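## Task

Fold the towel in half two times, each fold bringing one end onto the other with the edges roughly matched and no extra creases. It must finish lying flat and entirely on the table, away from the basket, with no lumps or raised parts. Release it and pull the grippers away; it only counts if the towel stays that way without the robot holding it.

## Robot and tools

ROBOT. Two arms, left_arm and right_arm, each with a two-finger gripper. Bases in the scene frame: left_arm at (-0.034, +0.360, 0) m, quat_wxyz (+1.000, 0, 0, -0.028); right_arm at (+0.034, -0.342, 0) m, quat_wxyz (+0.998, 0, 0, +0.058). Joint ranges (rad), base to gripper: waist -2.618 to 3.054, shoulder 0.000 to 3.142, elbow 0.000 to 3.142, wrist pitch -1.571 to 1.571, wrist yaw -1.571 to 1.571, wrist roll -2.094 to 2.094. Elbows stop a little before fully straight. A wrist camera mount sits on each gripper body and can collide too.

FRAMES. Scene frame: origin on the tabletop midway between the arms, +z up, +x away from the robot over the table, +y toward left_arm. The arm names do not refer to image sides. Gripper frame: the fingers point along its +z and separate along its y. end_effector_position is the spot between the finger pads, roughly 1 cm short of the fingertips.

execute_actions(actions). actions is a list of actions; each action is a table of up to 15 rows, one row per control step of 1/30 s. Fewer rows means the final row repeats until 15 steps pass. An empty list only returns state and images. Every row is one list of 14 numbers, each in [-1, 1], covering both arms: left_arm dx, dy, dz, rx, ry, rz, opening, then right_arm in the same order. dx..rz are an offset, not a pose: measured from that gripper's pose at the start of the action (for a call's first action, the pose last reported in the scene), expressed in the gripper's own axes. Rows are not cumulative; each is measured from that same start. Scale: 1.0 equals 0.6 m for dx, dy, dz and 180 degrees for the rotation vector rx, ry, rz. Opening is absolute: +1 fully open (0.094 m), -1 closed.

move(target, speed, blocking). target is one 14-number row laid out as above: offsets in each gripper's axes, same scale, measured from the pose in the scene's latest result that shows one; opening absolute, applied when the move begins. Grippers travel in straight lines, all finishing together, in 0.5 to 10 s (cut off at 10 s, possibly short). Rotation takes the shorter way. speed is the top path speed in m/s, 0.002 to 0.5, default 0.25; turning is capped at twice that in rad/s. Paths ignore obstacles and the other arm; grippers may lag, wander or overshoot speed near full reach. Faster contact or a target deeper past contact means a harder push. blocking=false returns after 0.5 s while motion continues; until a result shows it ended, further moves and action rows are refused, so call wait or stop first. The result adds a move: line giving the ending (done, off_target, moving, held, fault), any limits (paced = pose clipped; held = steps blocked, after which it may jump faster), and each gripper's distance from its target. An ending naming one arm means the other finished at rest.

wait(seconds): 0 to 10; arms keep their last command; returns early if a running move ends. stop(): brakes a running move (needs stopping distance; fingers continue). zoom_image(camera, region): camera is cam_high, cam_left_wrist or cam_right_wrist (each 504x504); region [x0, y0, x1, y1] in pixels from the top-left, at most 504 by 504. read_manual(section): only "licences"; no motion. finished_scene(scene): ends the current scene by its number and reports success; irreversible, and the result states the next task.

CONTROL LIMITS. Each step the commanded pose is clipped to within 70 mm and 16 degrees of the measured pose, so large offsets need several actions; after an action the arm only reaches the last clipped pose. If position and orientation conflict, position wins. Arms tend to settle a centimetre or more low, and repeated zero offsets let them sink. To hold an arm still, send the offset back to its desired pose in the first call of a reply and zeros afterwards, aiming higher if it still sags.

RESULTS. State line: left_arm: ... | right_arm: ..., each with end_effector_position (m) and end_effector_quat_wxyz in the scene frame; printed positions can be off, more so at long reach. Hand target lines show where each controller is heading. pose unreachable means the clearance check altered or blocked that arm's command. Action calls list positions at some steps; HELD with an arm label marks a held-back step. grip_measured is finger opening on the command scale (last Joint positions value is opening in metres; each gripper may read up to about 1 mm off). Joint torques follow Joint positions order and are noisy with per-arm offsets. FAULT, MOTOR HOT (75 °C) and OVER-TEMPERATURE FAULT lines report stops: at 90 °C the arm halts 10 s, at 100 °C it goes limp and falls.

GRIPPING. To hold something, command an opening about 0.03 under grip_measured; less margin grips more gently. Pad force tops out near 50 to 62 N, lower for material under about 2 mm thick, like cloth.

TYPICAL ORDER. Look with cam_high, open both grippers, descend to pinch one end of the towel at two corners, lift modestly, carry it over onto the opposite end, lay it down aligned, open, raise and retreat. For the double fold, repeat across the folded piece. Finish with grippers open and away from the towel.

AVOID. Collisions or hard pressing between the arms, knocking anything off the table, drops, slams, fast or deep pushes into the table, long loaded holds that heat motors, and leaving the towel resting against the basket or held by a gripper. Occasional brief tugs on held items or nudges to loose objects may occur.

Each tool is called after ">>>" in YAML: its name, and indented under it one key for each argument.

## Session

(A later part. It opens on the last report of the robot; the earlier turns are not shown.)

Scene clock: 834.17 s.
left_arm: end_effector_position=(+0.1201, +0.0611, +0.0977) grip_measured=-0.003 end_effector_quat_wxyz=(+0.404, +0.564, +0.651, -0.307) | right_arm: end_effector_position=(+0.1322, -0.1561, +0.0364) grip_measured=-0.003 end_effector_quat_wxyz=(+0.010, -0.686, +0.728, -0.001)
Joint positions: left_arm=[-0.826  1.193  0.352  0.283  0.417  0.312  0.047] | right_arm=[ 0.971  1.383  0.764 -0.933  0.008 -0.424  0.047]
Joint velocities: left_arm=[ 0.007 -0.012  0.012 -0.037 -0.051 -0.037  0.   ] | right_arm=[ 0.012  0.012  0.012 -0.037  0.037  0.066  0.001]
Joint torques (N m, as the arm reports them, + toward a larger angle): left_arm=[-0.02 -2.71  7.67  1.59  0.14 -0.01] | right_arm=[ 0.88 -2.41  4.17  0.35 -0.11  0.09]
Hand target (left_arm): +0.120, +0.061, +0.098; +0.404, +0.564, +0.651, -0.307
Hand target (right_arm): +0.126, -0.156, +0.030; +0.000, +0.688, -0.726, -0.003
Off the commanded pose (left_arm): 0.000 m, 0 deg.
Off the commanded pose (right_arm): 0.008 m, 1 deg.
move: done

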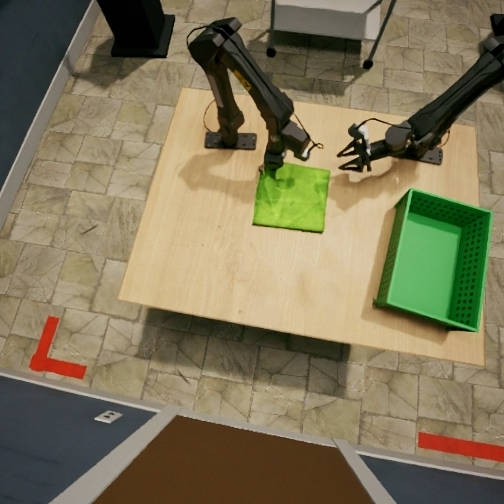

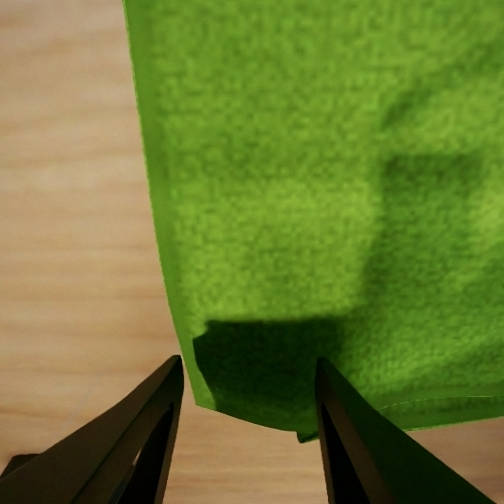

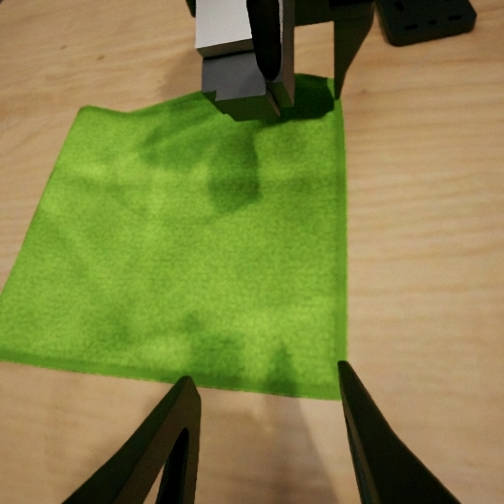

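>>> execute_actions:
  actions:
    - [[0,0,0,0,0,0,0, 0,0.028,0,0,0,0,0]]
    - [[0,0,0,0,0,0,0, 0,0,0.06,0,0,0,0]]
    - [[0,0,0,0,0,0,0, 0,0,0.03,0,0,0,0]]
    - [[0,0,0,0,0,0,0, 0,0,0.03,0,0,0,-1]]
    - [[0,0,0,0,0,0,0, 0,0,0.0,0,0,0,-1]]
    - [[0,0,0,0,0,0,0, 0,-0.03,-0.07,0,0,0,-1]]
    - [[0,0,0,0,0,0,0, 0,-0.05,-0.03,0,0,0,-1]]

Scene clock: 843.87 s.
left_arm: end_effector_position=(+0.1201, +0.0611, +0.0977) grip_measured=-0.003 end_effector_quat_wxyz=(+0.404, +0.564, +0.651, -0.307) | right_arm: end_effector_position=(+0.1674, -0.1555, +0.0646) grip_measured=-0.966 end_effector_quat_wxyz=(+0.029, -0.684, +0.729, -0.018)
Joint positions: left_arm=[-0.826  1.193  0.352  0.283  0.417  0.312  0.047] | right_arm=[ 0.866  1.394  0.889 -1.018  0.047 -0.526  0.002]
Joint velocities: left_arm=[ 0.012 -0.007 -0.002  0.022 -0.007  0.022 -0.001] | right_arm=[-0.002  0.002 -0.007 -0.022 -0.037 -0.007 -0.001]
Joint torques (N m, as the arm reports them, + toward a larger angle): left_arm=[-0.03 -2.78  7.64  1.6   0.15  0.  ] | right_arm=[-0.44 -2.39  7.19  0.18  0.02 -0.01]
Hand target (left_arm): +0.120, +0.061, +0.098; +0.404, +0.564, +0.651, -0.307
Hand target (right_arm): +0.170, -0.154, +0.066; -0.022, +0.685, -0.728, +0.019
Off the commanded pose (left_arm): 0.000 m, 0 deg.
Off the commanded pose (right_arm): 0.003 m, 1 deg.
Step readings (end_effector_position; steps 1 to 15: 1st action; 16 to 30: 2nd action; 31 to 45: 3rd action; 46 to 60: 4th action; 61 to 75: 5th action; 76 to 90: 6th action; 91 to 105: 7th action):
0: left_arm (+0.1201, +0.0611, +0.0977) | right_arm (+0.1321, -0.1556, +0.0364)
1: left_arm (+0.1201, +0.0611, +0.0977) | right_arm (+0.1313, -0.1552, +0.0364)
2: left_arm (+0.1201, +0.0611, +0.0977) | right_arm (+0.1283, -0.1537, +0.0364)
4: left_arm (+0.1201, +0.0611, +0.0977) | right_arm (+0.1225, -0.1509, +0.0364)
8: left_arm (+0.1201, +0.0611, +0.0977) | right_arm (+0.1203, -0.1499, +0.0364)
15: left_arm (+0.1201, +0.0611, +0.0977) | right_arm (+0.1203, -0.1499, +0.0364)
16: left_arm (+0.1201, +0.0611, +0.0977) | right_arm (+0.1207, -0.1491, +0.0340)
17: left_arm (+0.1201, +0.0611, +0.0977) | right_arm (+0.1212, -0.1480, +0.0293)
19: left_arm (+0.1201, +0.0611, +0.0977) | right_arm (+0.1193, -0.1523, +0.0180)
23: left_arm (+0.1201, +0.0611, +0.0977) | right_arm (+0.1199, -0.1530, +0.0124)
30: left_arm (+0.1201, +0.0611, +0.0977) | right_arm (+0.1199, -0.1529, +0.0124)
31: left_arm (+0.1201, +0.0611, +0.0977) | right_arm (+0.1199, -0.1528, +0.0124)
32: left_arm (+0.1201, +0.0611, +0.0977) | right_arm (+0.1200, -0.1527, +0.0124)
34: left_arm (+0.1201, +0.0611, +0.0977) | right_arm (+0.1200, -0.1527, +0.0124)
38: left_arm (+0.1201, +0.0611, +0.0977) | right_arm (+0.1200, -0.1527, +0.0124)
45: left_arm (+0.1201, +0.0611, +0.0977) | right_arm (+0.1200, -0.1527, +0.0124)
46: left_arm (+0.1201, +0.0611, +0.0977) | right_arm (+0.1210, -0.1528, +0.0125)
47: left_arm (+0.1201, +0.0611, +0.0977) | right_arm (+0.1254, -0.1517, +0.0126)
49: left_arm (+0.1201, +0.0611, +0.0977) | right_arm (+0.1292, -0.1495, +0.0128)
53: left_arm (+0.1201, +0.0611, +0.0977) | right_arm (+0.1290, -0.1490, +0.0128)
60: left_arm (+0.1201, +0.0611, +0.0977) | right_arm (+0.1290, -0.1490, +0.0128)
61: left_arm (+0.1201, +0.0611, +0.0977) | right_arm (+0.1289, -0.1494, +0.0128)
62: left_arm (+0.1201, +0.0611, +0.0977) | right_arm (+0.1290, -0.1493, +0.0131)
64: left_arm (+0.1201, +0.0611, +0.0977) | right_arm (+0.1290, -0.1492, +0.0134)
68: left_arm (+0.1201, +0.0611, +0.0977) | right_arm (+0.1290, -0.1492, +0.0134)
75: left_arm (+0.1201, +0.0611, +0.0977) | right_arm (+0.1290, -0.1492, +0.0134)
76: left_arm (+0.1201, +0.0611, +0.0977) | right_arm (+0.1298, -0.1493, +0.0170)
77: left_arm (+0.1201, +0.0611, +0.0977) | right_arm (+0.1327, -0.1501, +0.0228)
79: left_arm (+0.1201, +0.0611, +0.0977) | right_arm (+0.1411, -0.1461, +0.0357)
83: left_arm (+0.1201, +0.0611, +0.0977) | right_arm (+0.1453, -0.1439, +0.0469)
90: left_arm (+0.1201, +0.0611, +0.0977) | right_arm (+0.1409, -0.1524, +0.0465)
91: left_arm (+0.1201, +0.0611, +0.0977) | right_arm (+0.1422, -0.1536, +0.0480)
92: left_arm (+0.1201, +0.0611, +0.0977) | right_arm (+0.1476, -0.1556, +0.0510)
94: left_arm (+0.1201, +0.0611, +0.0977) | right_arm (+0.1615, -0.1554, +0.0585)
98: left_arm (+0.1201, +0.0611, +0.0977) | right_arm (+0.1694, -0.1525, +0.0648)
105: end_effector_position above

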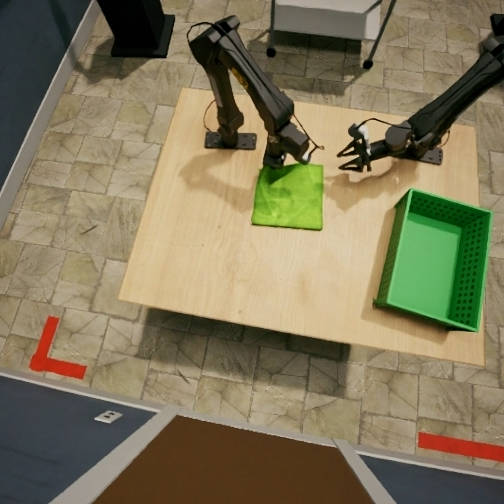

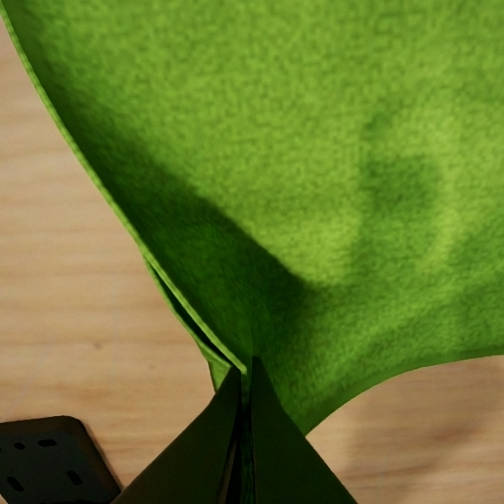

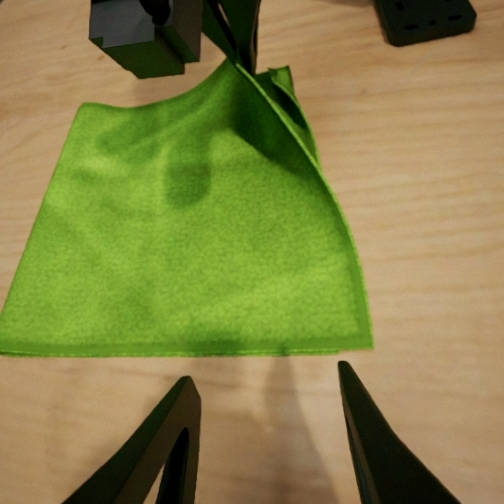

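>>> execute_actions:
  actions:
    - [[0,0,0,0,0,0,0, 0.015,-0.015,0.04,0,0,0,-1]]
    - [[0,0,0,0,0,0,0, 0,0,0.045,0,0,0,-1]]
    - [[0,0,0,0,0,0,0, 0,0.035,0.01,0,0,0,-1]]
    - [[0,0,0,0,0,0,0, 0,0.03,0.01,0,0,0,-1]]
    - [[0,0,0,0,0,0,0, 0,0,-0.02,0,0,0,0]]
    - [[0,0,0,0,0,0,0, 0.05,0,-0.1,0,0,0,0]]
    - [[0,0,0,0,0,0,0, 0.03,0,-0.03,0,0,0,0]]

Scene clock: 856.40 s.
left_arm: end_effector_position=(+0.1201, +0.0611, +0.0977) grip_measured=-0.003 end_effector_quat_wxyz=(+0.404, +0.564, +0.651, -0.307) | right_arm: end_effector_position=(+0.1309, -0.2090, +0.0795) grip_measured=-0.003 end_effector_quat_wxyz=(-0.007, -0.689, +0.724, -0.031)
Joint positions: left_arm=[-0.826  1.193  0.352  0.283  0.417  0.312  0.047] | right_arm=[ 0.88   1.188  0.805 -1.216  0.057 -0.524  0.047]
Joint velocities: left_arm=[-0.012 -0.007 -0.017  0.066 -0.007 -0.007 -0.   ] | right_arm=[-0.012 -0.007  0.002 -0.022 -0.037 -0.007 -0.001]
Joint torques (N m, as the arm reports them, + toward a larger angle): left_arm=[-0.15 -2.63  7.58  1.61  0.15  0.  ] | right_arm=[-0.73 -3.83  6.98  0.06  0.03 -0.02]
Hand target (left_arm): +0.120, +0.061, +0.098; +0.404, +0.564, +0.651, -0.307
Hand target (right_arm): +0.135, -0.207, +0.089; -0.009, +0.687, -0.726, +0.028
Off the commanded pose (left_arm): 0.000 m, 0 deg.
Off the commanded pose (right_arm): 0.010 m, 2 deg.
Step readings (end_effector_position; steps 1 to 15: 1st action; 16 to 30: 2nd action; 31 to 45: 3rd action; 46 to 60: 4th action; 61 to 75: 5th action; 76 to 90: 6th action; 91 to 105: 7th action):
0: left_arm (+0.1201, +0.0611, +0.0977) | right_arm (+0.1669, -0.1562, +0.0645)
1: left_arm (+0.1201, +0.0611, +0.0977) | right_arm (+0.1678, -0.1563, +0.0627)
2: left_arm (+0.1201, +0.0611, +0.0977) | right_arm (+0.1704, -0.1573, +0.0596)
4: left_arm (+0.1201, +0.0611, +0.0977) | right_arm (+0.1727, -0.1634, +0.0527)
8: left_arm (+0.1201, +0.0611, +0.0977) | right_arm (+0.1744, -0.1651, +0.0490)
15: left_arm (+0.1201, +0.0611, +0.0977) | right_arm (+0.1775, -0.1609, +0.0493)
16: left_arm (+0.1201, +0.0611, +0.0977) | right_arm (+0.1781, -0.1600, +0.0478)
17: left_arm (+0.1201, +0.0611, +0.0977) | right_arm (+0.1789, -0.1589, +0.0447)
19: left_arm (+0.1201, +0.0611, +0.0977) | right_arm (+0.1779, -0.1603, +0.0374)
23: left_arm (+0.1201, +0.0611, +0.0977) | right_arm (+0.1770, -0.1615, +0.0316)
30: left_arm (+0.1201, +0.0611, +0.0977) | right_arm (+0.1796, -0.1584, +0.0319)
31: left_arm (+0.1201, +0.0611, +0.0977) | right_arm (+0.1787, -0.1582, +0.0313)
32: left_arm (+0.1201, +0.0611, +0.0977) | right_arm (+0.1754, -0.1570, +0.0303)
34: left_arm (+0.1201, +0.0611, +0.0977) | right_arm (+0.1667, -0.1563, +0.0270)
38: left_arm (+0.1201, +0.0611, +0.0977) | right_arm (+0.1626, -0.1559, +0.0251)
45: left_arm (+0.1201, +0.0611, +0.0977) | right_arm (+0.1628, -0.1555, +0.0252)
46: left_arm (+0.1201, +0.0611, +0.0977) | right_arm (+0.1619, -0.1552, +0.0246)
47: left_arm (+0.1201, +0.0611, +0.0977) | right_arm (+0.1588, -0.1539, +0.0235)
49: left_arm (+0.1201, +0.0611, +0.0977) | right_arm (+0.1523, -0.1526, +0.0214)
53: left_arm (+0.1201, +0.0611, +0.0977) | right_arm (+0.1490, -0.1526, +0.0203)
60: left_arm (+0.1201, +0.0611, +0.0977) | right_arm (+0.1493, -0.1521, +0.0203)
61: left_arm (+0.1201, +0.0611, +0.0977) | right_arm (+0.1489, -0.1528, +0.0202)
62: left_arm (+0.1201, +0.0611, +0.0977) | right_arm (+0.1481, -0.1542, +0.0202)
64: left_arm (+0.1201, +0.0611, +0.0977) | right_arm (+0.1466, -0.1570, +0.0200)
68: left_arm (+0.1201, +0.0611, +0.0977) | right_arm (+0.1450, -0.1599, +0.0199)
75: left_arm (+0.1201, +0.0611, +0.0977) | right_arm (+0.1440, -0.1617, +0.0199)
76: left_arm (+0.1201, +0.0611, +0.0977) | right_arm (+0.1436, -0.1637, +0.0229)
77: left_arm (+0.1201, +0.0611, +0.0977) | right_arm (+0.1424, -0.1692, +0.0294)
79: left_arm (+0.1201, +0.0611, +0.0977) | right_arm (+0.1426, -0.1756, +0.0473)
83: left_arm (+0.1201, +0.0611, +0.0977) | right_arm (+0.1436, -0.1782, +0.0697)
90: left_arm (+0.1201, +0.0611, +0.0977) | right_arm (+0.1366, -0.1898, +0.0707)
91: left_arm (+0.1201, +0.0611, +0.0977) | right_arm (+0.1362, -0.1914, +0.0714)
92: left_arm (+0.1201, +0.0611, +0.0977) | right_arm (+0.1360, -0.1946, +0.0731)
94: left_arm (+0.1201, +0.0611, +0.0977) | right_arm (+0.1355, -0.1999, +0.0772)
98: left_arm (+0.1201, +0.0611, +0.0977) | right_arm (+0.1328, -0.2061, +0.0794)
105: end_effector_position above

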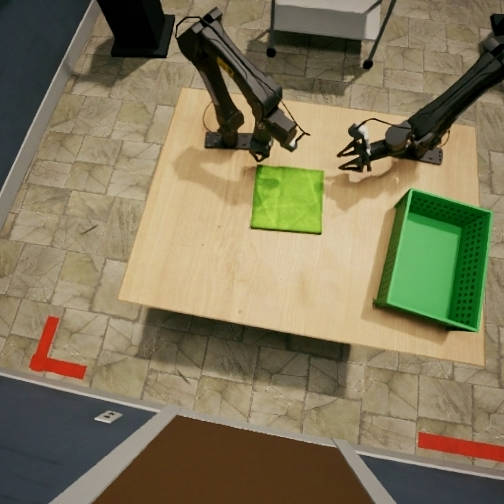

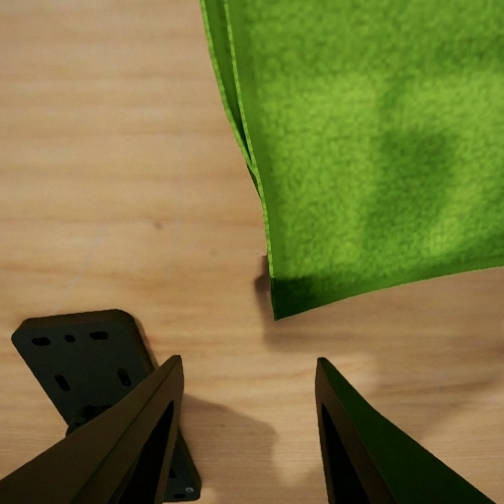

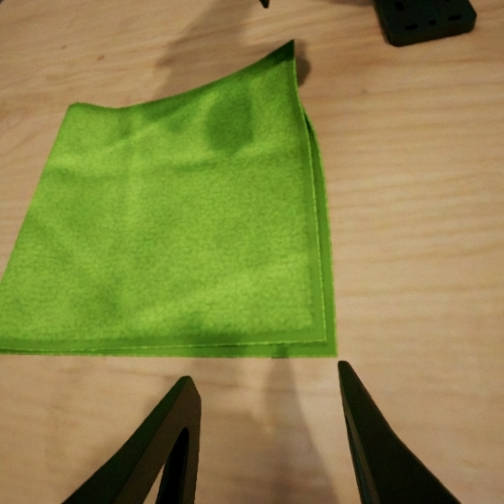

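>>> move:
  target: [0,0,0,0,0,0,-1, -0.02,-0.045,0.08,-0.012,-0.015,0,0]
  speed: 0.1

Scene clock: 865.30 s.
left_arm: end_effector_position=(+0.1201, +0.0611, +0.0977) grip_measured=-0.990 end_effector_quat_wxyz=(+0.404, +0.564, +0.651, -0.307) | right_arm: end_effector_position=(+0.1636, -0.1977, +0.0402) grip_measured=-0.003 end_effector_quat_wxyz=(+0.011, -0.691, +0.722, -0.009)
Joint positions: left_arm=[-0.826  1.193  0.352  0.283  0.417  0.312  0.   ] | right_arm=[ 0.734  1.306  0.723 -0.967  0.019 -0.677  0.047]
Joint velocities: left_arm=[-0.012  0.012  0.007  0.037 -0.037 -0.051 -0.001] | right_arm=[-0.012 -0.017 -0.012 -0.022 -0.007 -0.007  0.   ]
Joint torques (N m, as the arm reports them, + toward a larger angle): left_arm=[-0.05 -2.59  7.63  1.59  0.15 -0.02] | right_arm=[-0.83 -1.82  3.68  0.29 -0.1   0.  ]
Hand target (left_arm): +0.120, +0.061, +0.098; +0.404, +0.564, +0.651, -0.307
Hand target (right_arm): +0.160, -0.202, +0.032; +0.003, +0.689, -0.724, +0.002
Off the commanded pose (left_arm): 0.000 m, 0 deg.
Off the commanded pose (right_arm): 0.010 m, 2 deg.
move: done

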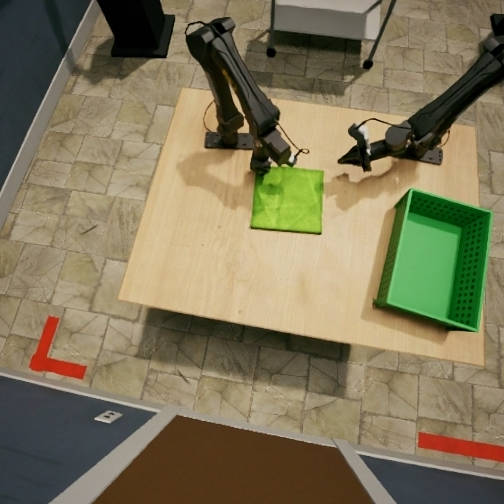

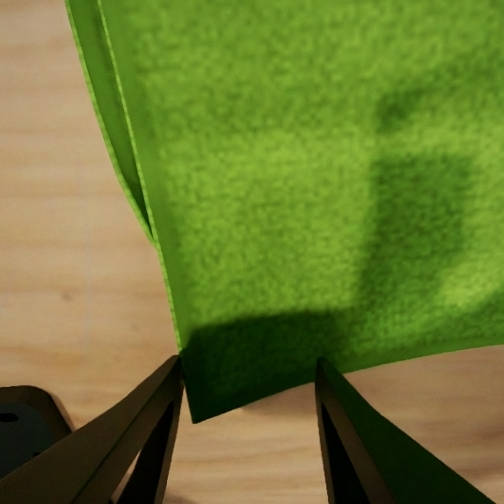

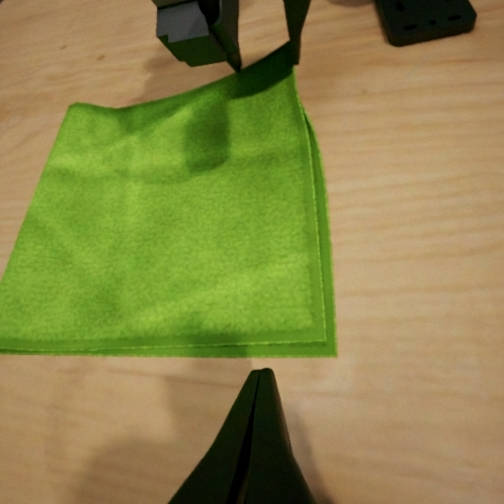

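>>> execute_actions:
  actions:
    - [[0,0,0,0,0,0,-1, 0,0.03,0,-0.01,0,0,0]]
    - [[0,0,0,0,0,0,-1, 0,0,0.06,0,0,0,0]]
    - [[0,0,0,0,0,0,-1, 0,0,0.03,0,0,0,0]]
    - [[0,0,0,0,0,0,-1, 0,0,0.03,0,0,0,-1]]
    - [[0,0,0,0,0,0,-1, 0,0,0.0,0,0,0,-1]]
    - [[0,0,0,0,0,0,-1, 0,-0.03,-0.07,0,0,0,-1]]
    - [[0,0,0,0,0,0,-1, 0,-0.07,-0.03,0,-0.06,0,-1]]
    - [[0,0,0,0,0,0,-1, 0,-0.05,0,0,-0.06,0,-1]]

Scene clock: 877.20 s.
left_arm: end_effector_position=(+0.1201, +0.0611, +0.0977) grip_measured=-0.990 end_effector_quat_wxyz=(+0.404, +0.564, +0.651, -0.307) | right_arm: end_effector_position=(+0.2389, -0.2121, +0.0629) grip_measured=-0.938 end_effector_quat_wxyz=(+0.120, -0.680, +0.719, +0.079)
Joint positions: left_arm=[-0.826  1.193  0.352  0.283  0.417  0.312  0.   ] | right_arm=[ 0.271  1.323  0.795 -0.872 -0.234 -1.107  0.003]
Joint velocities: left_arm=[ 0.012 -0.012  0.002  0.022  0.022 -0.007  0.001] | right_arm=[-0.002  0.002 -0.007 -0.037 -0.051 -0.095 -0.   ]
Joint torques (N m, as the arm reports them, + toward a larger angle): left_arm=[ 0.   -2.73  7.67  1.57  0.17 -0.03] | right_arm=[-0.43 -1.76  5.02  0.58 -0.28 -0.02]
Hand target (left_arm): +0.120, +0.061, +0.098; +0.404, +0.564, +0.651, -0.307
Hand target (right_arm): +0.236, -0.209, +0.057; -0.116, +0.681, -0.716, -0.097
Off the commanded pose (left_arm): 0.000 m, 0 deg.
Off the commanded pose (right_arm): 0.008 m, 2 deg.
Step readings (end_effector_position; steps 1 to 15: 1st action; 16 to 30: 2nd action; 31 to 45: 3rd action; 46 to 60: 4th action; 61 to 75: 5th action; 76 to 90: 6th action; 91 to 105: 7th action; 106 to 120: 8th action):
0: left_arm (+0.1201, +0.0611, +0.0977) | right_arm (+0.1638, -0.1974, +0.0402)
1: left_arm (+0.1201, +0.0611, +0.0977) | right_arm (+0.1630, -0.1971, +0.0402)
2: left_arm (+0.1201, +0.0611, +0.0977) | right_arm (+0.1610, -0.1960, +0.0402)
4: left_arm (+0.1201, +0.0611, +0.0977) | right_arm (+0.1571, -0.1941, +0.0402)
8: left_arm (+0.1201, +0.0611, +0.0977) | right_arm (+0.1549, -0.1937, +0.0402)
15: left_arm (+0.1201, +0.0611, +0.0977) | right_arm (+0.1544, -0.1941, +0.0402)
16: left_arm (+0.1201, +0.0611, +0.0977) | right_arm (+0.1550, -0.1934, +0.0376)
17: left_arm (+0.1201, +0.0611, +0.0977) | right_arm (+0.1555, -0.1927, +0.0326)
19: left_arm (+0.1201, +0.0611, +0.0977) | right_arm (+0.1519, -0.1972, +0.0211)
23: left_arm (+0.1201, +0.0611, +0.0977) | right_arm (+0.1506, -0.1990, +0.0132)
30: left_arm (+0.1201, +0.0611, +0.0977) | right_arm (+0.1507, -0.1990, +0.0132)
31: left_arm (+0.1201, +0.0611, +0.0977) | right_arm (+0.1509, -0.1988, +0.0132)
32: left_arm (+0.1201, +0.0611, +0.0977) | right_arm (+0.1509, -0.1988, +0.0132)
34: left_arm (+0.1201, +0.0611, +0.0977) | right_arm (+0.1510, -0.1988, +0.0132)
38: left_arm (+0.1201, +0.0611, +0.0977) | right_arm (+0.1510, -0.1988, +0.0132)
45: left_arm (+0.1201, +0.0611, +0.0977) | right_arm (+0.1510, -0.1988, +0.0132)
46: left_arm (+0.1201, +0.0611, +0.0977) | right_arm (+0.1519, -0.1987, +0.0132)
47: left_arm (+0.1201, +0.0611, +0.0977) | right_arm (+0.1552, -0.1976, +0.0129)
49: left_arm (+0.1201, +0.0611, +0.0977) | right_arm (+0.1596, -0.1949, +0.0130)
53: left_arm (+0.1201, +0.0611, +0.0977) | right_arm (+0.1604, -0.1950, +0.0130)
60: left_arm (+0.1201, +0.0611, +0.0977) | right_arm (+0.1604, -0.1950, +0.0130)
61: left_arm (+0.1201, +0.0611, +0.0977) | right_arm (+0.1605, -0.1954, +0.0130)
62: left_arm (+0.1201, +0.0611, +0.0977) | right_arm (+0.1606, -0.1955, +0.0130)
64: left_arm (+0.1201, +0.0611, +0.0977) | right_arm (+0.1606, -0.1955, +0.0130)
68: left_arm (+0.1201, +0.0611, +0.0977) | right_arm (+0.1606, -0.1955, +0.0130)
75: left_arm (+0.1201, +0.0611, +0.0977) | right_arm (+0.1606, -0.1955, +0.0130)
76: left_arm (+0.1201, +0.0611, +0.0977) | right_arm (+0.1619, -0.1956, +0.0172)
77: left_arm (+0.1201, +0.0611, +0.0977) | right_arm (+0.1648, -0.1961, +0.0235)
79: left_arm (+0.1201, +0.0611, +0.0977) | right_arm (+0.1746, -0.1918, +0.0363)
83: left_arm (+0.1201, +0.0611, +0.0977) | right_arm (+0.1793, -0.1895, +0.0461)
90: left_arm (+0.1201, +0.0611, +0.0977) | right_arm (+0.1730, -0.1965, +0.0458)
91: left_arm (+0.1201, +0.0611, +0.0977) | right_arm (+0.1747, -0.1969, +0.0464)
92: left_arm (+0.1201, +0.0611, +0.0977) | right_arm (+0.1824, -0.2021, +0.0476)
94: left_arm (+0.1201, +0.0611, +0.0977) | right_arm (+0.2005, -0.2134, +0.0516)
98: left_arm (+0.1201, +0.0611, +0.0977) | right_arm (+0.2097, -0.2124, +0.0555)
105: left_arm (+0.1201, +0.0611, +0.0977) | right_arm (+0.2066, -0.2072, +0.0560)
106: left_arm (+0.1201, +0.0611, +0.0977) | right_arm (+0.2084, -0.2065, +0.0566)
107: left_arm (+0.1201, +0.0611, +0.0977) | right_arm (+0.2154, -0.2100, +0.0574)
109: left_arm (+0.1201, +0.0611, +0.0977) | right_arm (+0.2316, -0.2198, +0.0590)
113: left_arm (+0.1201, +0.0611, +0.0977) | right_arm (+0.2391, -0.2183, +0.0613)
120: end_effector_position above

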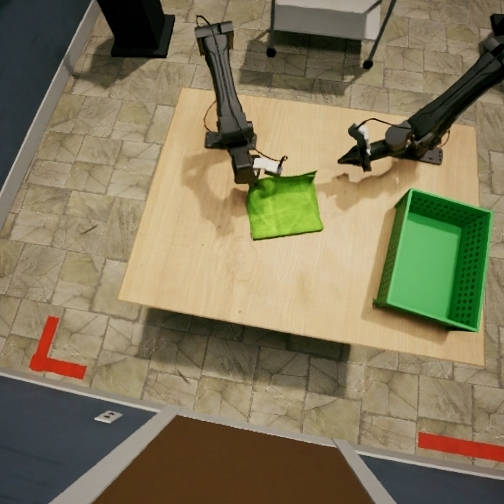

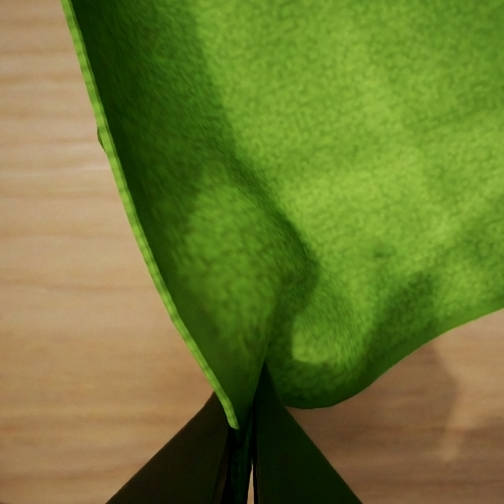

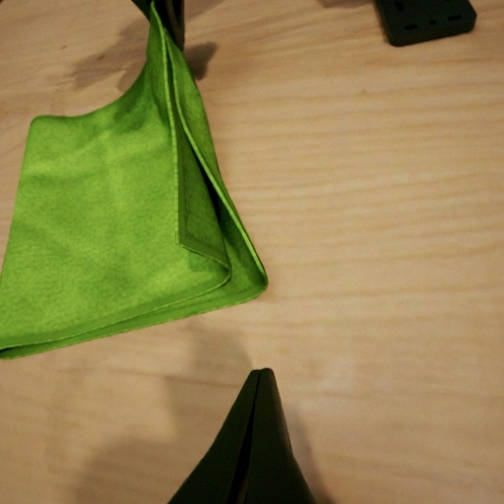

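>>> move:
  target: [0,0,0,0,0,0,0, 0.0,0.13,0.045,0,-0.05,0,-1]
  speed: 0.1

Scene clock: 885.80 s.
left_arm: end_effector_position=(+0.1201, +0.0611, +0.0977) grip_measured=-0.003 end_effector_quat_wxyz=(+0.404, +0.564, +0.651, -0.307) | right_arm: end_effector_position=(+0.1678, -0.2042, +0.0336) grip_measured=-0.938 end_effector_quat_wxyz=(+0.167, -0.670, +0.713, +0.124)
Joint positions: left_arm=[-0.826  1.193  0.352  0.283  0.417  0.312  0.047] | right_arm=[ 0.376  1.008  0.454 -0.748 -0.324 -0.972  0.003]
Joint velocities: left_arm=[ 0.007 -0.002 -0.002 -0.037  0.095  0.007 -0.   ] | right_arm=[-0.022 -0.002 -0.017  0.007 -0.022  0.007 -0.   ]
Joint torques (N m, as the arm reports them, + toward a larger angle): left_arm=[ 0.03 -2.75  7.59  1.6   0.13 -0.02] | right_arm=[ 0.88 -2.98  4.06  0.73 -0.33  0.1 ]
Hand target (left_arm): +0.120, +0.061, +0.098; +0.404, +0.564, +0.651, -0.307
Hand target (right_arm): +0.163, -0.200, +0.034; -0.176, +0.672, -0.707, -0.134
Off the commanded pose (left_arm): 0.000 m, 0 deg.
Off the commanded pose (right_arm): 0.007 m, 2 deg.
move: done

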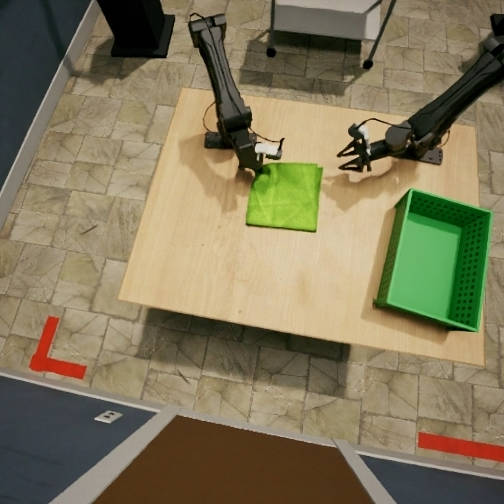

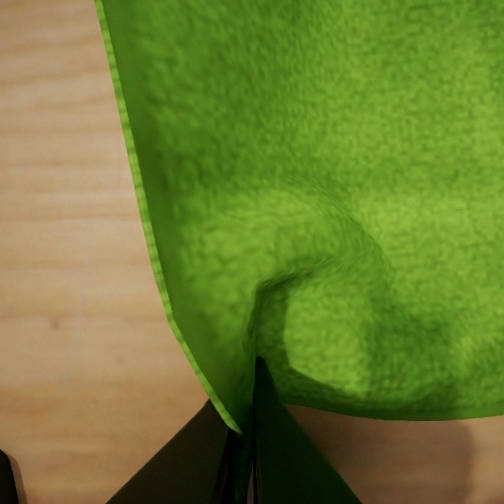

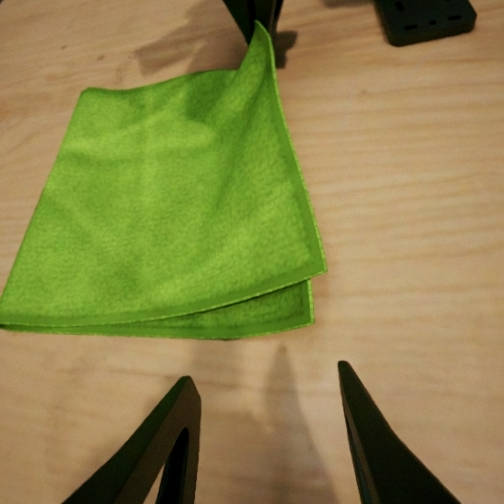

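>>> move:
  target: [-0.022,-0.011,0.1,0,0.34,0,0, 0,0,0,0,0,0,-1]
  speed: 0.3

Scene clock: 894.10 s.
left_arm: end_effector_position=(+0.1254, +0.0073, +0.0800) grip_measured=-0.003 end_effector_quat_wxyz=(+0.018, +0.646, +0.762, +0.027) | right_arm: end_effector_position=(+0.1679, -0.2040, +0.0336) grip_measured=-0.938 end_effector_quat_wxyz=(+0.167, -0.669, +0.713, +0.124)
Joint positions: left_arm=[-1.123  2.019  1.665 -1.21  -0.064  0.227  0.047] | right_arm=[ 0.377  1.008  0.454 -0.747 -0.325 -0.969  0.003]
Joint velocities: left_arm=[ 0.002  0.022  0.012 -0.022  0.022 -0.051 -0.   ] | right_arm=[ 0.007 -0.012 -0.027 -0.051 -0.022  0.066 -0.001]
Joint torques (N m, as the arm reports them, + toward a larger angle): left_arm=[-0.82 -9.45  9.75  0.16 -0.06 -0.1 ] | right_arm=[-0.04 -1.13  5.56  0.64 -0.15  0.01]
Hand target (left_arm): +0.124, +0.003, +0.084; +0.021, +0.646, +0.763, +0.028
Hand target (right_arm): +0.168, -0.204, +0.034; -0.167, +0.670, -0.713, -0.124
Off the commanded pose (left_arm): 0.005 m, 1 deg.
Off the commanded pose (right_arm): 0.000 m, 0 deg.
move: done

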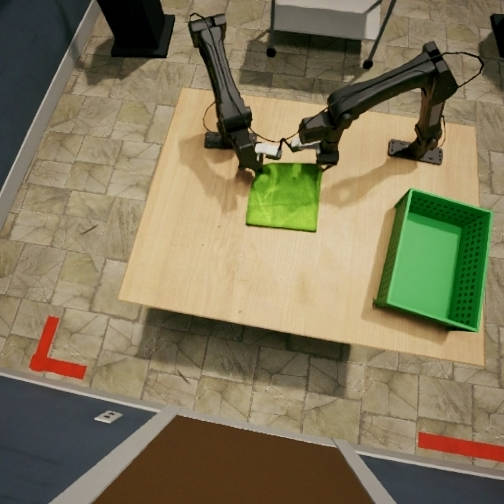

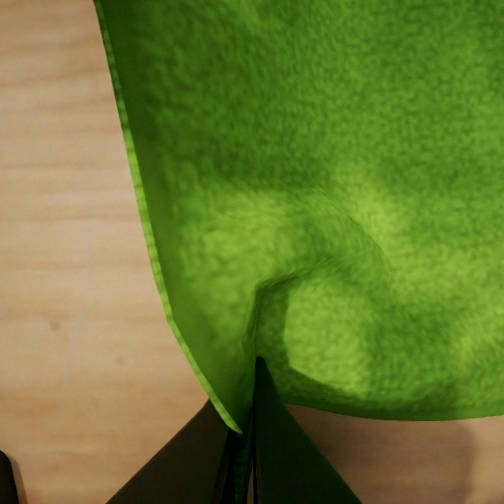

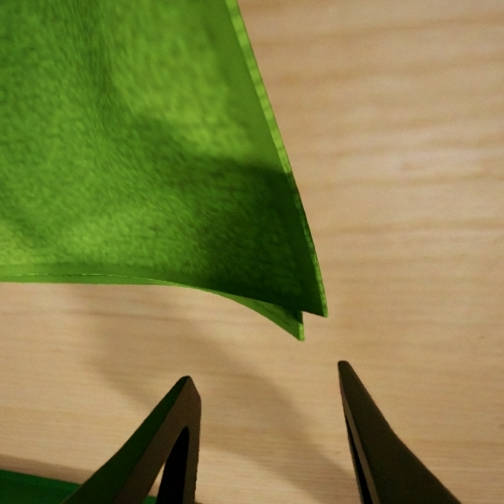

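>>> move:
  target: [-0.06,0,0.07,0.02,0,0,0.2, 0,0,0,0,-0.06,0,-1]
  speed: 0.1

Scene clock: 899.90 s.
left_arm: end_effector_position=(+0.1267, -0.0178, +0.0351) grip_measured=+0.197 end_effector_quat_wxyz=(-0.016, +0.648, +0.762, +0.018) | right_arm: end_effector_position=(+0.1715, -0.2057, +0.0335) grip_measured=-0.938 end_effector_quat_wxyz=(+0.222, -0.658, +0.698, +0.177)
Joint positions: left_arm=[-1.123  2.196  1.758 -1.178 -0.017  0.229  0.056] | right_arm=[ 0.188  0.988  0.39  -0.7   -0.513 -1.135  0.003]
Joint velocities: left_arm=[-0.002 -0.002 -0.022 -0.066 -0.066 -0.125  0.001] | right_arm=[-0.012 -0.002  0.027  0.022 -0.022 -0.037 -0.001]
Joint torques (N m, as the arm reports them, + toward a larger angle): left_arm=[  0.82 -11.01   9.36   0.3    0.12   0.07] | right_arm=[-0.8  -2.62  3.96  0.67 -0.47 -0.01]
Hand target (left_arm): +0.133, -0.028, +0.039; -0.002, +0.647, +0.763, +0.003
Hand target (right_arm): +0.168, -0.204, +0.033; -0.232, +0.655, -0.695, -0.185
Off the commanded pose (left_arm): 0.012 m, 2 deg.
Off the commanded pose (right_arm): 0.004 m, 2 deg.
move: off_target (left_arm)

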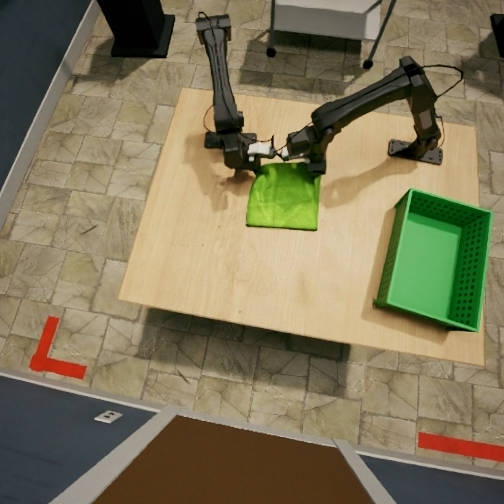

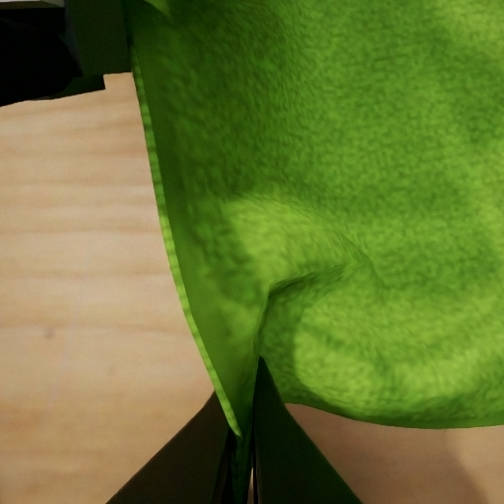

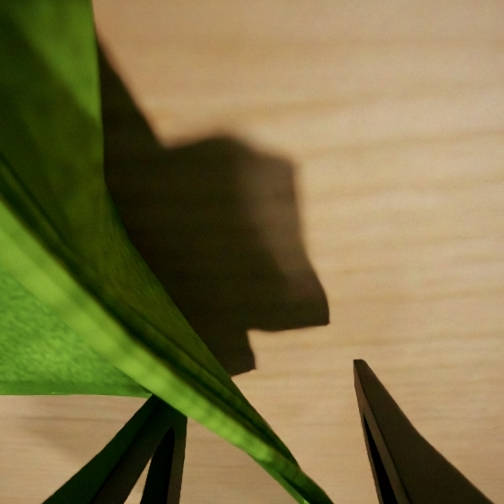

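>>> execute_actions:
  actions:
    - [[0,0,-0.005,0,0,0,-1, 0,0,0,0,0,0,-1]]
    - [[0,0,-0.005,0,0,0,-1, 0,0,0,0,0,0,-1]]
    - [[0,0,-0.03,0,-0.06,0,-1, 0,0,0,0,0,0,-1]]
    - [[0,0,-0.01,0,-0.06,0,-1, 0,0,0,0,0,0,-1]]

Scene clock: 909.43 s.
left_arm: end_effector_position=(+0.1204, -0.0163, +0.0517) grip_measured=-0.962 end_effector_quat_wxyz=(+0.110, +0.641, +0.755, -0.085) | right_arm: end_effector_position=(+0.1718, -0.2046, +0.0342) grip_measured=-0.938 end_effector_quat_wxyz=(+0.224, -0.658, +0.696, +0.179)
Joint positions: left_arm=[-1.104  1.879  1.318 -0.736  0.055  0.239  0.002] | right_arm=[ 0.188  0.988  0.39  -0.697 -0.519 -1.136  0.003]
Joint velocities: left_arm=[-0.022  0.002 -0.007  0.007  0.095  0.007 -0.   ] | right_arm=[ 0.017 -0.002 -0.002 -0.051  0.037  0.051 -0.001]
Joint torques (N m, as the arm reports them, + toward a larger angle): left_arm=[  0.91 -10.76   6.07   0.8    0.15   0.08] | right_arm=[-0.05 -0.89  5.48  0.6  -0.17  0.04]
Hand target (left_arm): +0.123, -0.016, +0.056; +0.118, +0.639, +0.754, -0.094
Hand target (right_arm): +0.172, -0.206, +0.033; -0.222, +0.658, -0.698, -0.174
Off the commanded pose (left_arm): 0.006 m, 1 deg.
Off the commanded pose (right_arm): 0.002 m, 1 deg.
Step readings (end_effector_position; steps 1 to 15: 1st action; 16 to 30: 2nd action; 31 to 45: 3rd action; 46 to 60: 4th action):
0: left_arm (+0.1266, -0.0178, +0.0351) | right_arm (+0.1714, -0.2054, +0.0337)
1: left_arm (+0.1266, -0.0178, +0.0351) | right_arm (+0.1715, -0.2055, +0.0336)
2: left_arm (+0.1266, -0.0178, +0.0351) | right_arm (+0.1716, -0.2057, +0.0335)
4: left_arm (+0.1266, -0.0178, +0.0351) | right_arm (+0.1717, -0.2060, +0.0333)
8: left_arm (+0.1267, -0.0178, +0.0351) | right_arm (+0.1718, -0.2062, +0.0332)
15: left_arm (+0.1267, -0.0178, +0.0351) | right_arm (+0.1718, -0.2062, +0.0332)
16: left_arm (+0.1267, -0.0178, +0.0351) | right_arm (+0.1719, -0.2063, +0.0331)
17: left_arm (+0.1267, -0.0178, +0.0351) | right_arm (+0.1719, -0.2065, +0.0330)
19: left_arm (+0.1267, -0.0178, +0.0351) | right_arm (+0.1720, -0.2066, +0.0330)
23: left_arm (+0.1267, -0.0178, +0.0351) | right_arm (+0.1720, -0.2067, +0.0329)
30: left_arm (+0.1267, -0.0178, +0.0351) | right_arm (+0.1721, -0.2067, +0.0329)
31: left_arm (+0.1265, -0.0184, +0.0345) | right_arm (+0.1721, -0.2068, +0.0329)
32: left_arm (+0.1245, -0.0144, +0.0339) | right_arm (+0.1721, -0.2069, +0.0328)
34: left_arm (+0.1202, -0.0050, +0.0385) | right_arm (+0.1721, -0.2066, +0.0330)
38: left_arm (+0.1228, -0.0137, +0.0526) | right_arm (+0.1721, -0.2061, +0.0333)
45: left_arm (+0.1233, -0.0165, +0.0510) | right_arm (+0.1722, -0.2062, +0.0332)
46: left_arm (+0.1233, -0.0176, +0.0498) | right_arm (+0.1722, -0.2062, +0.0332)
47: left_arm (+0.1213, -0.0141, +0.0478) | right_arm (+0.1722, -0.2063, +0.0332)
49: left_arm (+0.1166, -0.0034, +0.0465) | right_arm (+0.1718, -0.2055, +0.0337)
53: left_arm (+0.1194, -0.0117, +0.0520) | right_arm (+0.1716, -0.2043, +0.0344)
60: end_effector_position above

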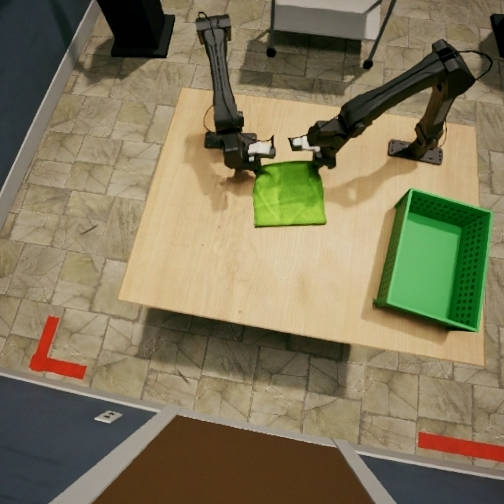

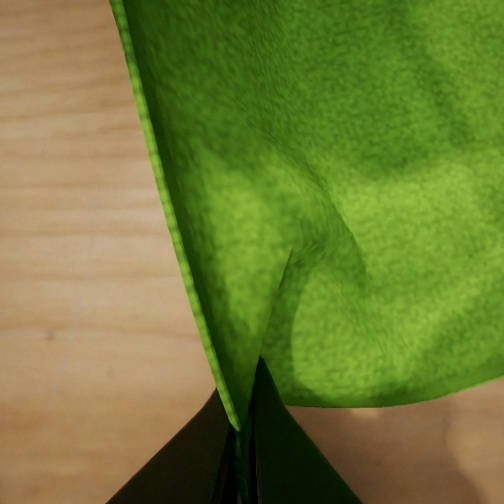

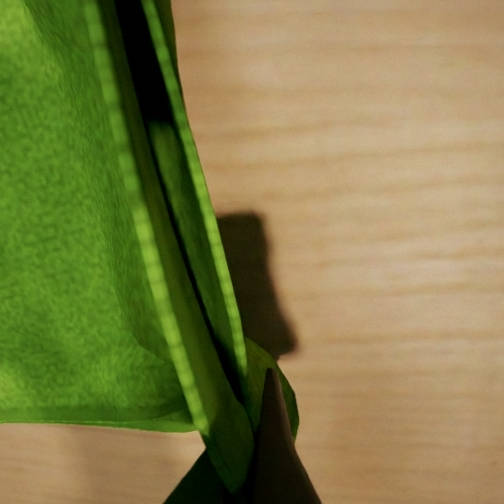

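>>> move:
  target: [-0.021,0.138,-0.097,0,0,0,-1, -0.1,-0.138,-0.087,0,0,0,-1]
  speed: 0.1

>>> move:
  target: [0.03,0.152,0.08,0,0,0,-1, 0.015,-0.143,0.1,0,0,0,-1]
  speed: 0.1

Scene clock: 925.43 s.
left_arm: end_effector_position=(+0.1999, +0.0018, +0.1078) grip_measured=-0.962 end_effector_quat_wxyz=(+0.113, +0.639, +0.756, -0.080) | right_arm: end_effector_position=(+0.2482, -0.1876, +0.1096) grip_measured=-0.938 end_effector_quat_wxyz=(+0.224, -0.662, +0.694, +0.173)
Joint positions: left_arm=[-0.898  1.928  1.612 -0.995  0.097  0.436  0.002] | right_arm=[ 0.162  1.267  0.853 -0.894 -0.517 -1.174  0.003]
Joint velocities: left_arm=[-0.012  0.002 -0.017 -0.022  0.081  0.007  0.   ] | right_arm=[ 0.002  0.002 -0.012 -0.007 -0.066 -0.066 -0.001]
Joint torques (N m, as the arm reports them, + toward a larger angle): left_arm=[ 0.51 -9.03 10.09  0.5   0.21  0.08] | right_arm=[-0.88 -2.01  7.76  0.48 -0.37  0.  ]
Hand target (left_arm): +0.201, +0.001, +0.111; +0.109, +0.641, +0.755, -0.085
Hand target (right_arm): +0.253, -0.188, +0.114; -0.224, +0.658, -0.696, -0.178
Off the commanded pose (left_arm): 0.004 m, 1 deg.
Off the commanded pose (right_arm): 0.006 m, 1 deg.
move: done

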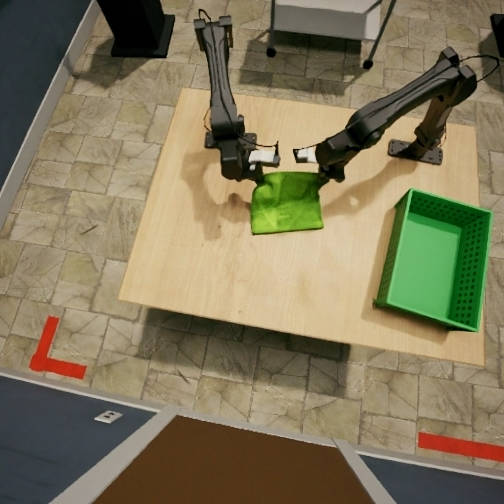

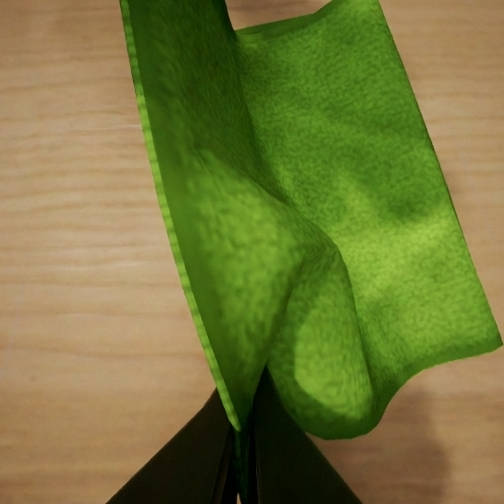

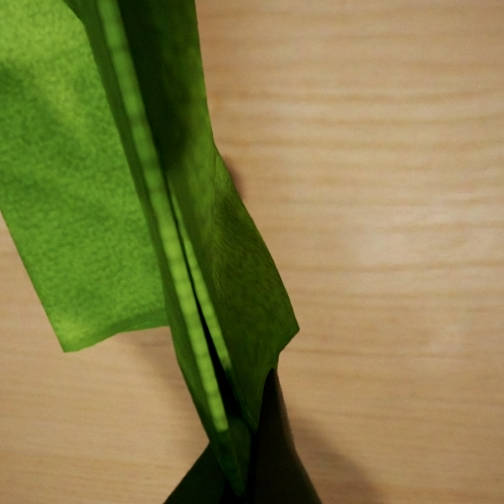

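Scene clock: 926.87 s.
left_arm: end_effector_position=(+0.2837, +0.0236, +0.0532) grip_measured=-0.962 end_effector_quat_wxyz=(+0.103, +0.638, +0.760, -0.074) | right_arm: end_effector_position=(+0.3259, -0.1673, +0.0553) grip_measured=-0.938 end_effector_quat_wxyz=(+0.214, -0.664, +0.694, +0.178)
Joint positions: left_arm=[-0.709  2.135  1.706 -0.925  0.133  0.617  0.002] | right_arm=[ 0.157  1.674  0.996 -0.659 -0.517 -1.192  0.003]
Joint velocities: left_arm=[-0.017  0.002  0.012 -0.037  0.066 -0.037  0.002] | right_arm=[ 0.007 -0.002  0.012 -0.022  0.037 -0.066 -0.   ]
Joint torques (N m, as the arm reports them, + toward a larger angle): left_arm=[  0.62 -10.87   9.81   0.64   0.18   0.1 ] | right_arm=[-1.02 -5.09  7.46  0.62 -0.27 -0.02]
Hand target (left_arm): +0.289, +0.020, +0.058; +0.111, +0.639, +0.757, -0.080
Hand target (right_arm): +0.338, -0.168, +0.059; -0.224, +0.662, -0.694, -0.173
Off the commanded pose (left_arm): 0.009 m, 1 deg.
Off the commanded pose (right_arm): 0.013 m, 1 deg.
move: off_target (right_arm)

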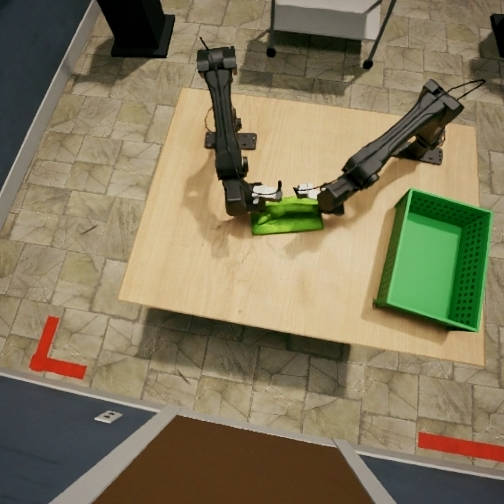

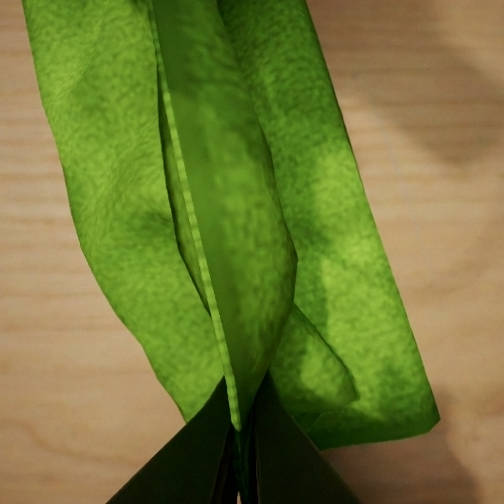

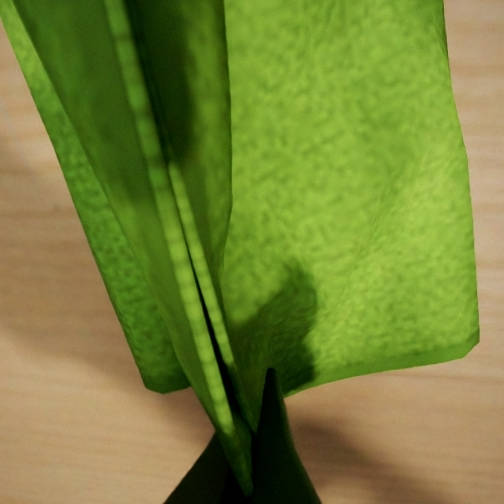

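>>> move:
  target: [-0.015,0.045,0.01,0.2,0,0,-1, 0.02,-0.08,0.01,-0.2,0,0,-1]
  speed: 0.1

Scene clock: 935.63 s.
left_arm: end_effector_position=(+0.3101, +0.0149, +0.0460) grip_measured=-0.962 end_effector_quat_wxyz=(-0.019, +0.630, +0.722, -0.285) | right_arm: end_effector_position=(+0.3664, -0.1729, +0.0453) grip_measured=-0.938 end_effector_quat_wxyz=(-0.021, +0.701, -0.619, -0.355)
Joint positions: left_arm=[-0.535  2.66   2.514 -1.549  0.567  0.879  0.002] | right_arm=[ 0.083  2.379  1.9   -1.55  -0.585 -1.636  0.003]
Joint velocities: left_arm=[-0.022  0.012 -0.012 -0.066  0.007 -0.022 -0.001] | right_arm=[-0.007 -0.002 -0.017 -0.037 -0.007 -0.022 -0.   ]
Joint torques (N m, as the arm reports them, + toward a larger angle): left_arm=[  0.93 -13.34   9.21  -0.2    0.51   0.13] | right_arm=[-1.17 -9.18  6.69 -0.65 -0.32 -0.08]
Hand target (left_arm): +0.311, +0.017, +0.050; -0.019, +0.626, +0.721, -0.297
Hand target (right_arm): +0.373, -0.177, +0.044; -0.028, +0.697, -0.622, -0.357
Off the commanded pose (left_arm): 0.006 m, 10 deg.
Off the commanded pose (right_arm): 0.008 m, 5 deg.
joint sent to its limit (left arm) — the command would take joint 4 (wrist pitch) past its lower limit, so that joint was sent only as far as its limit.
joint sent to its limit (right arm) — the command would take joint 4 (wrist pitch) past its lower limit, so that joint was sent only as far as its limit.
move: off_target (left_arm, right_arm)

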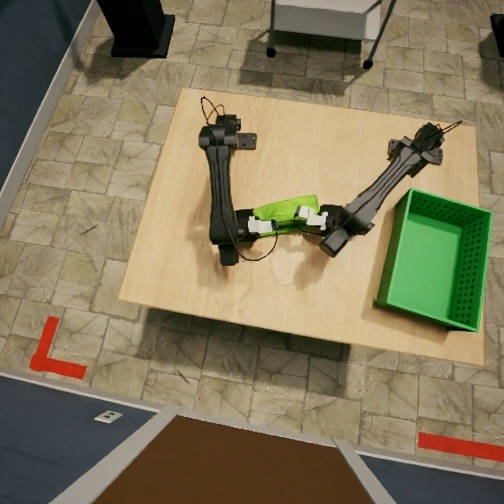

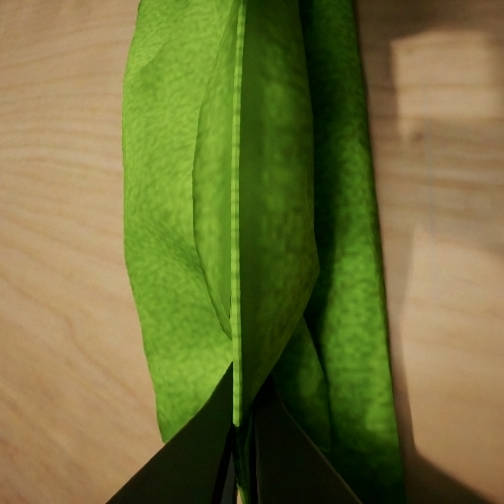

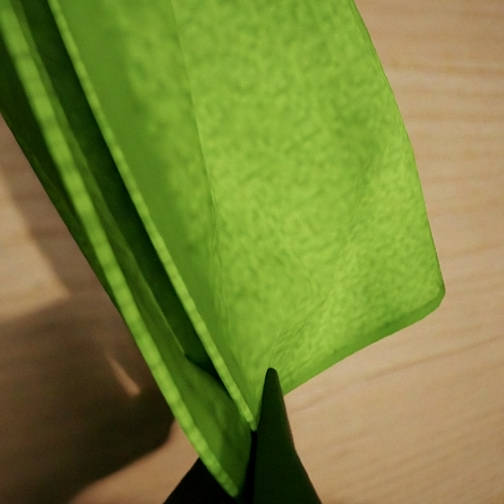

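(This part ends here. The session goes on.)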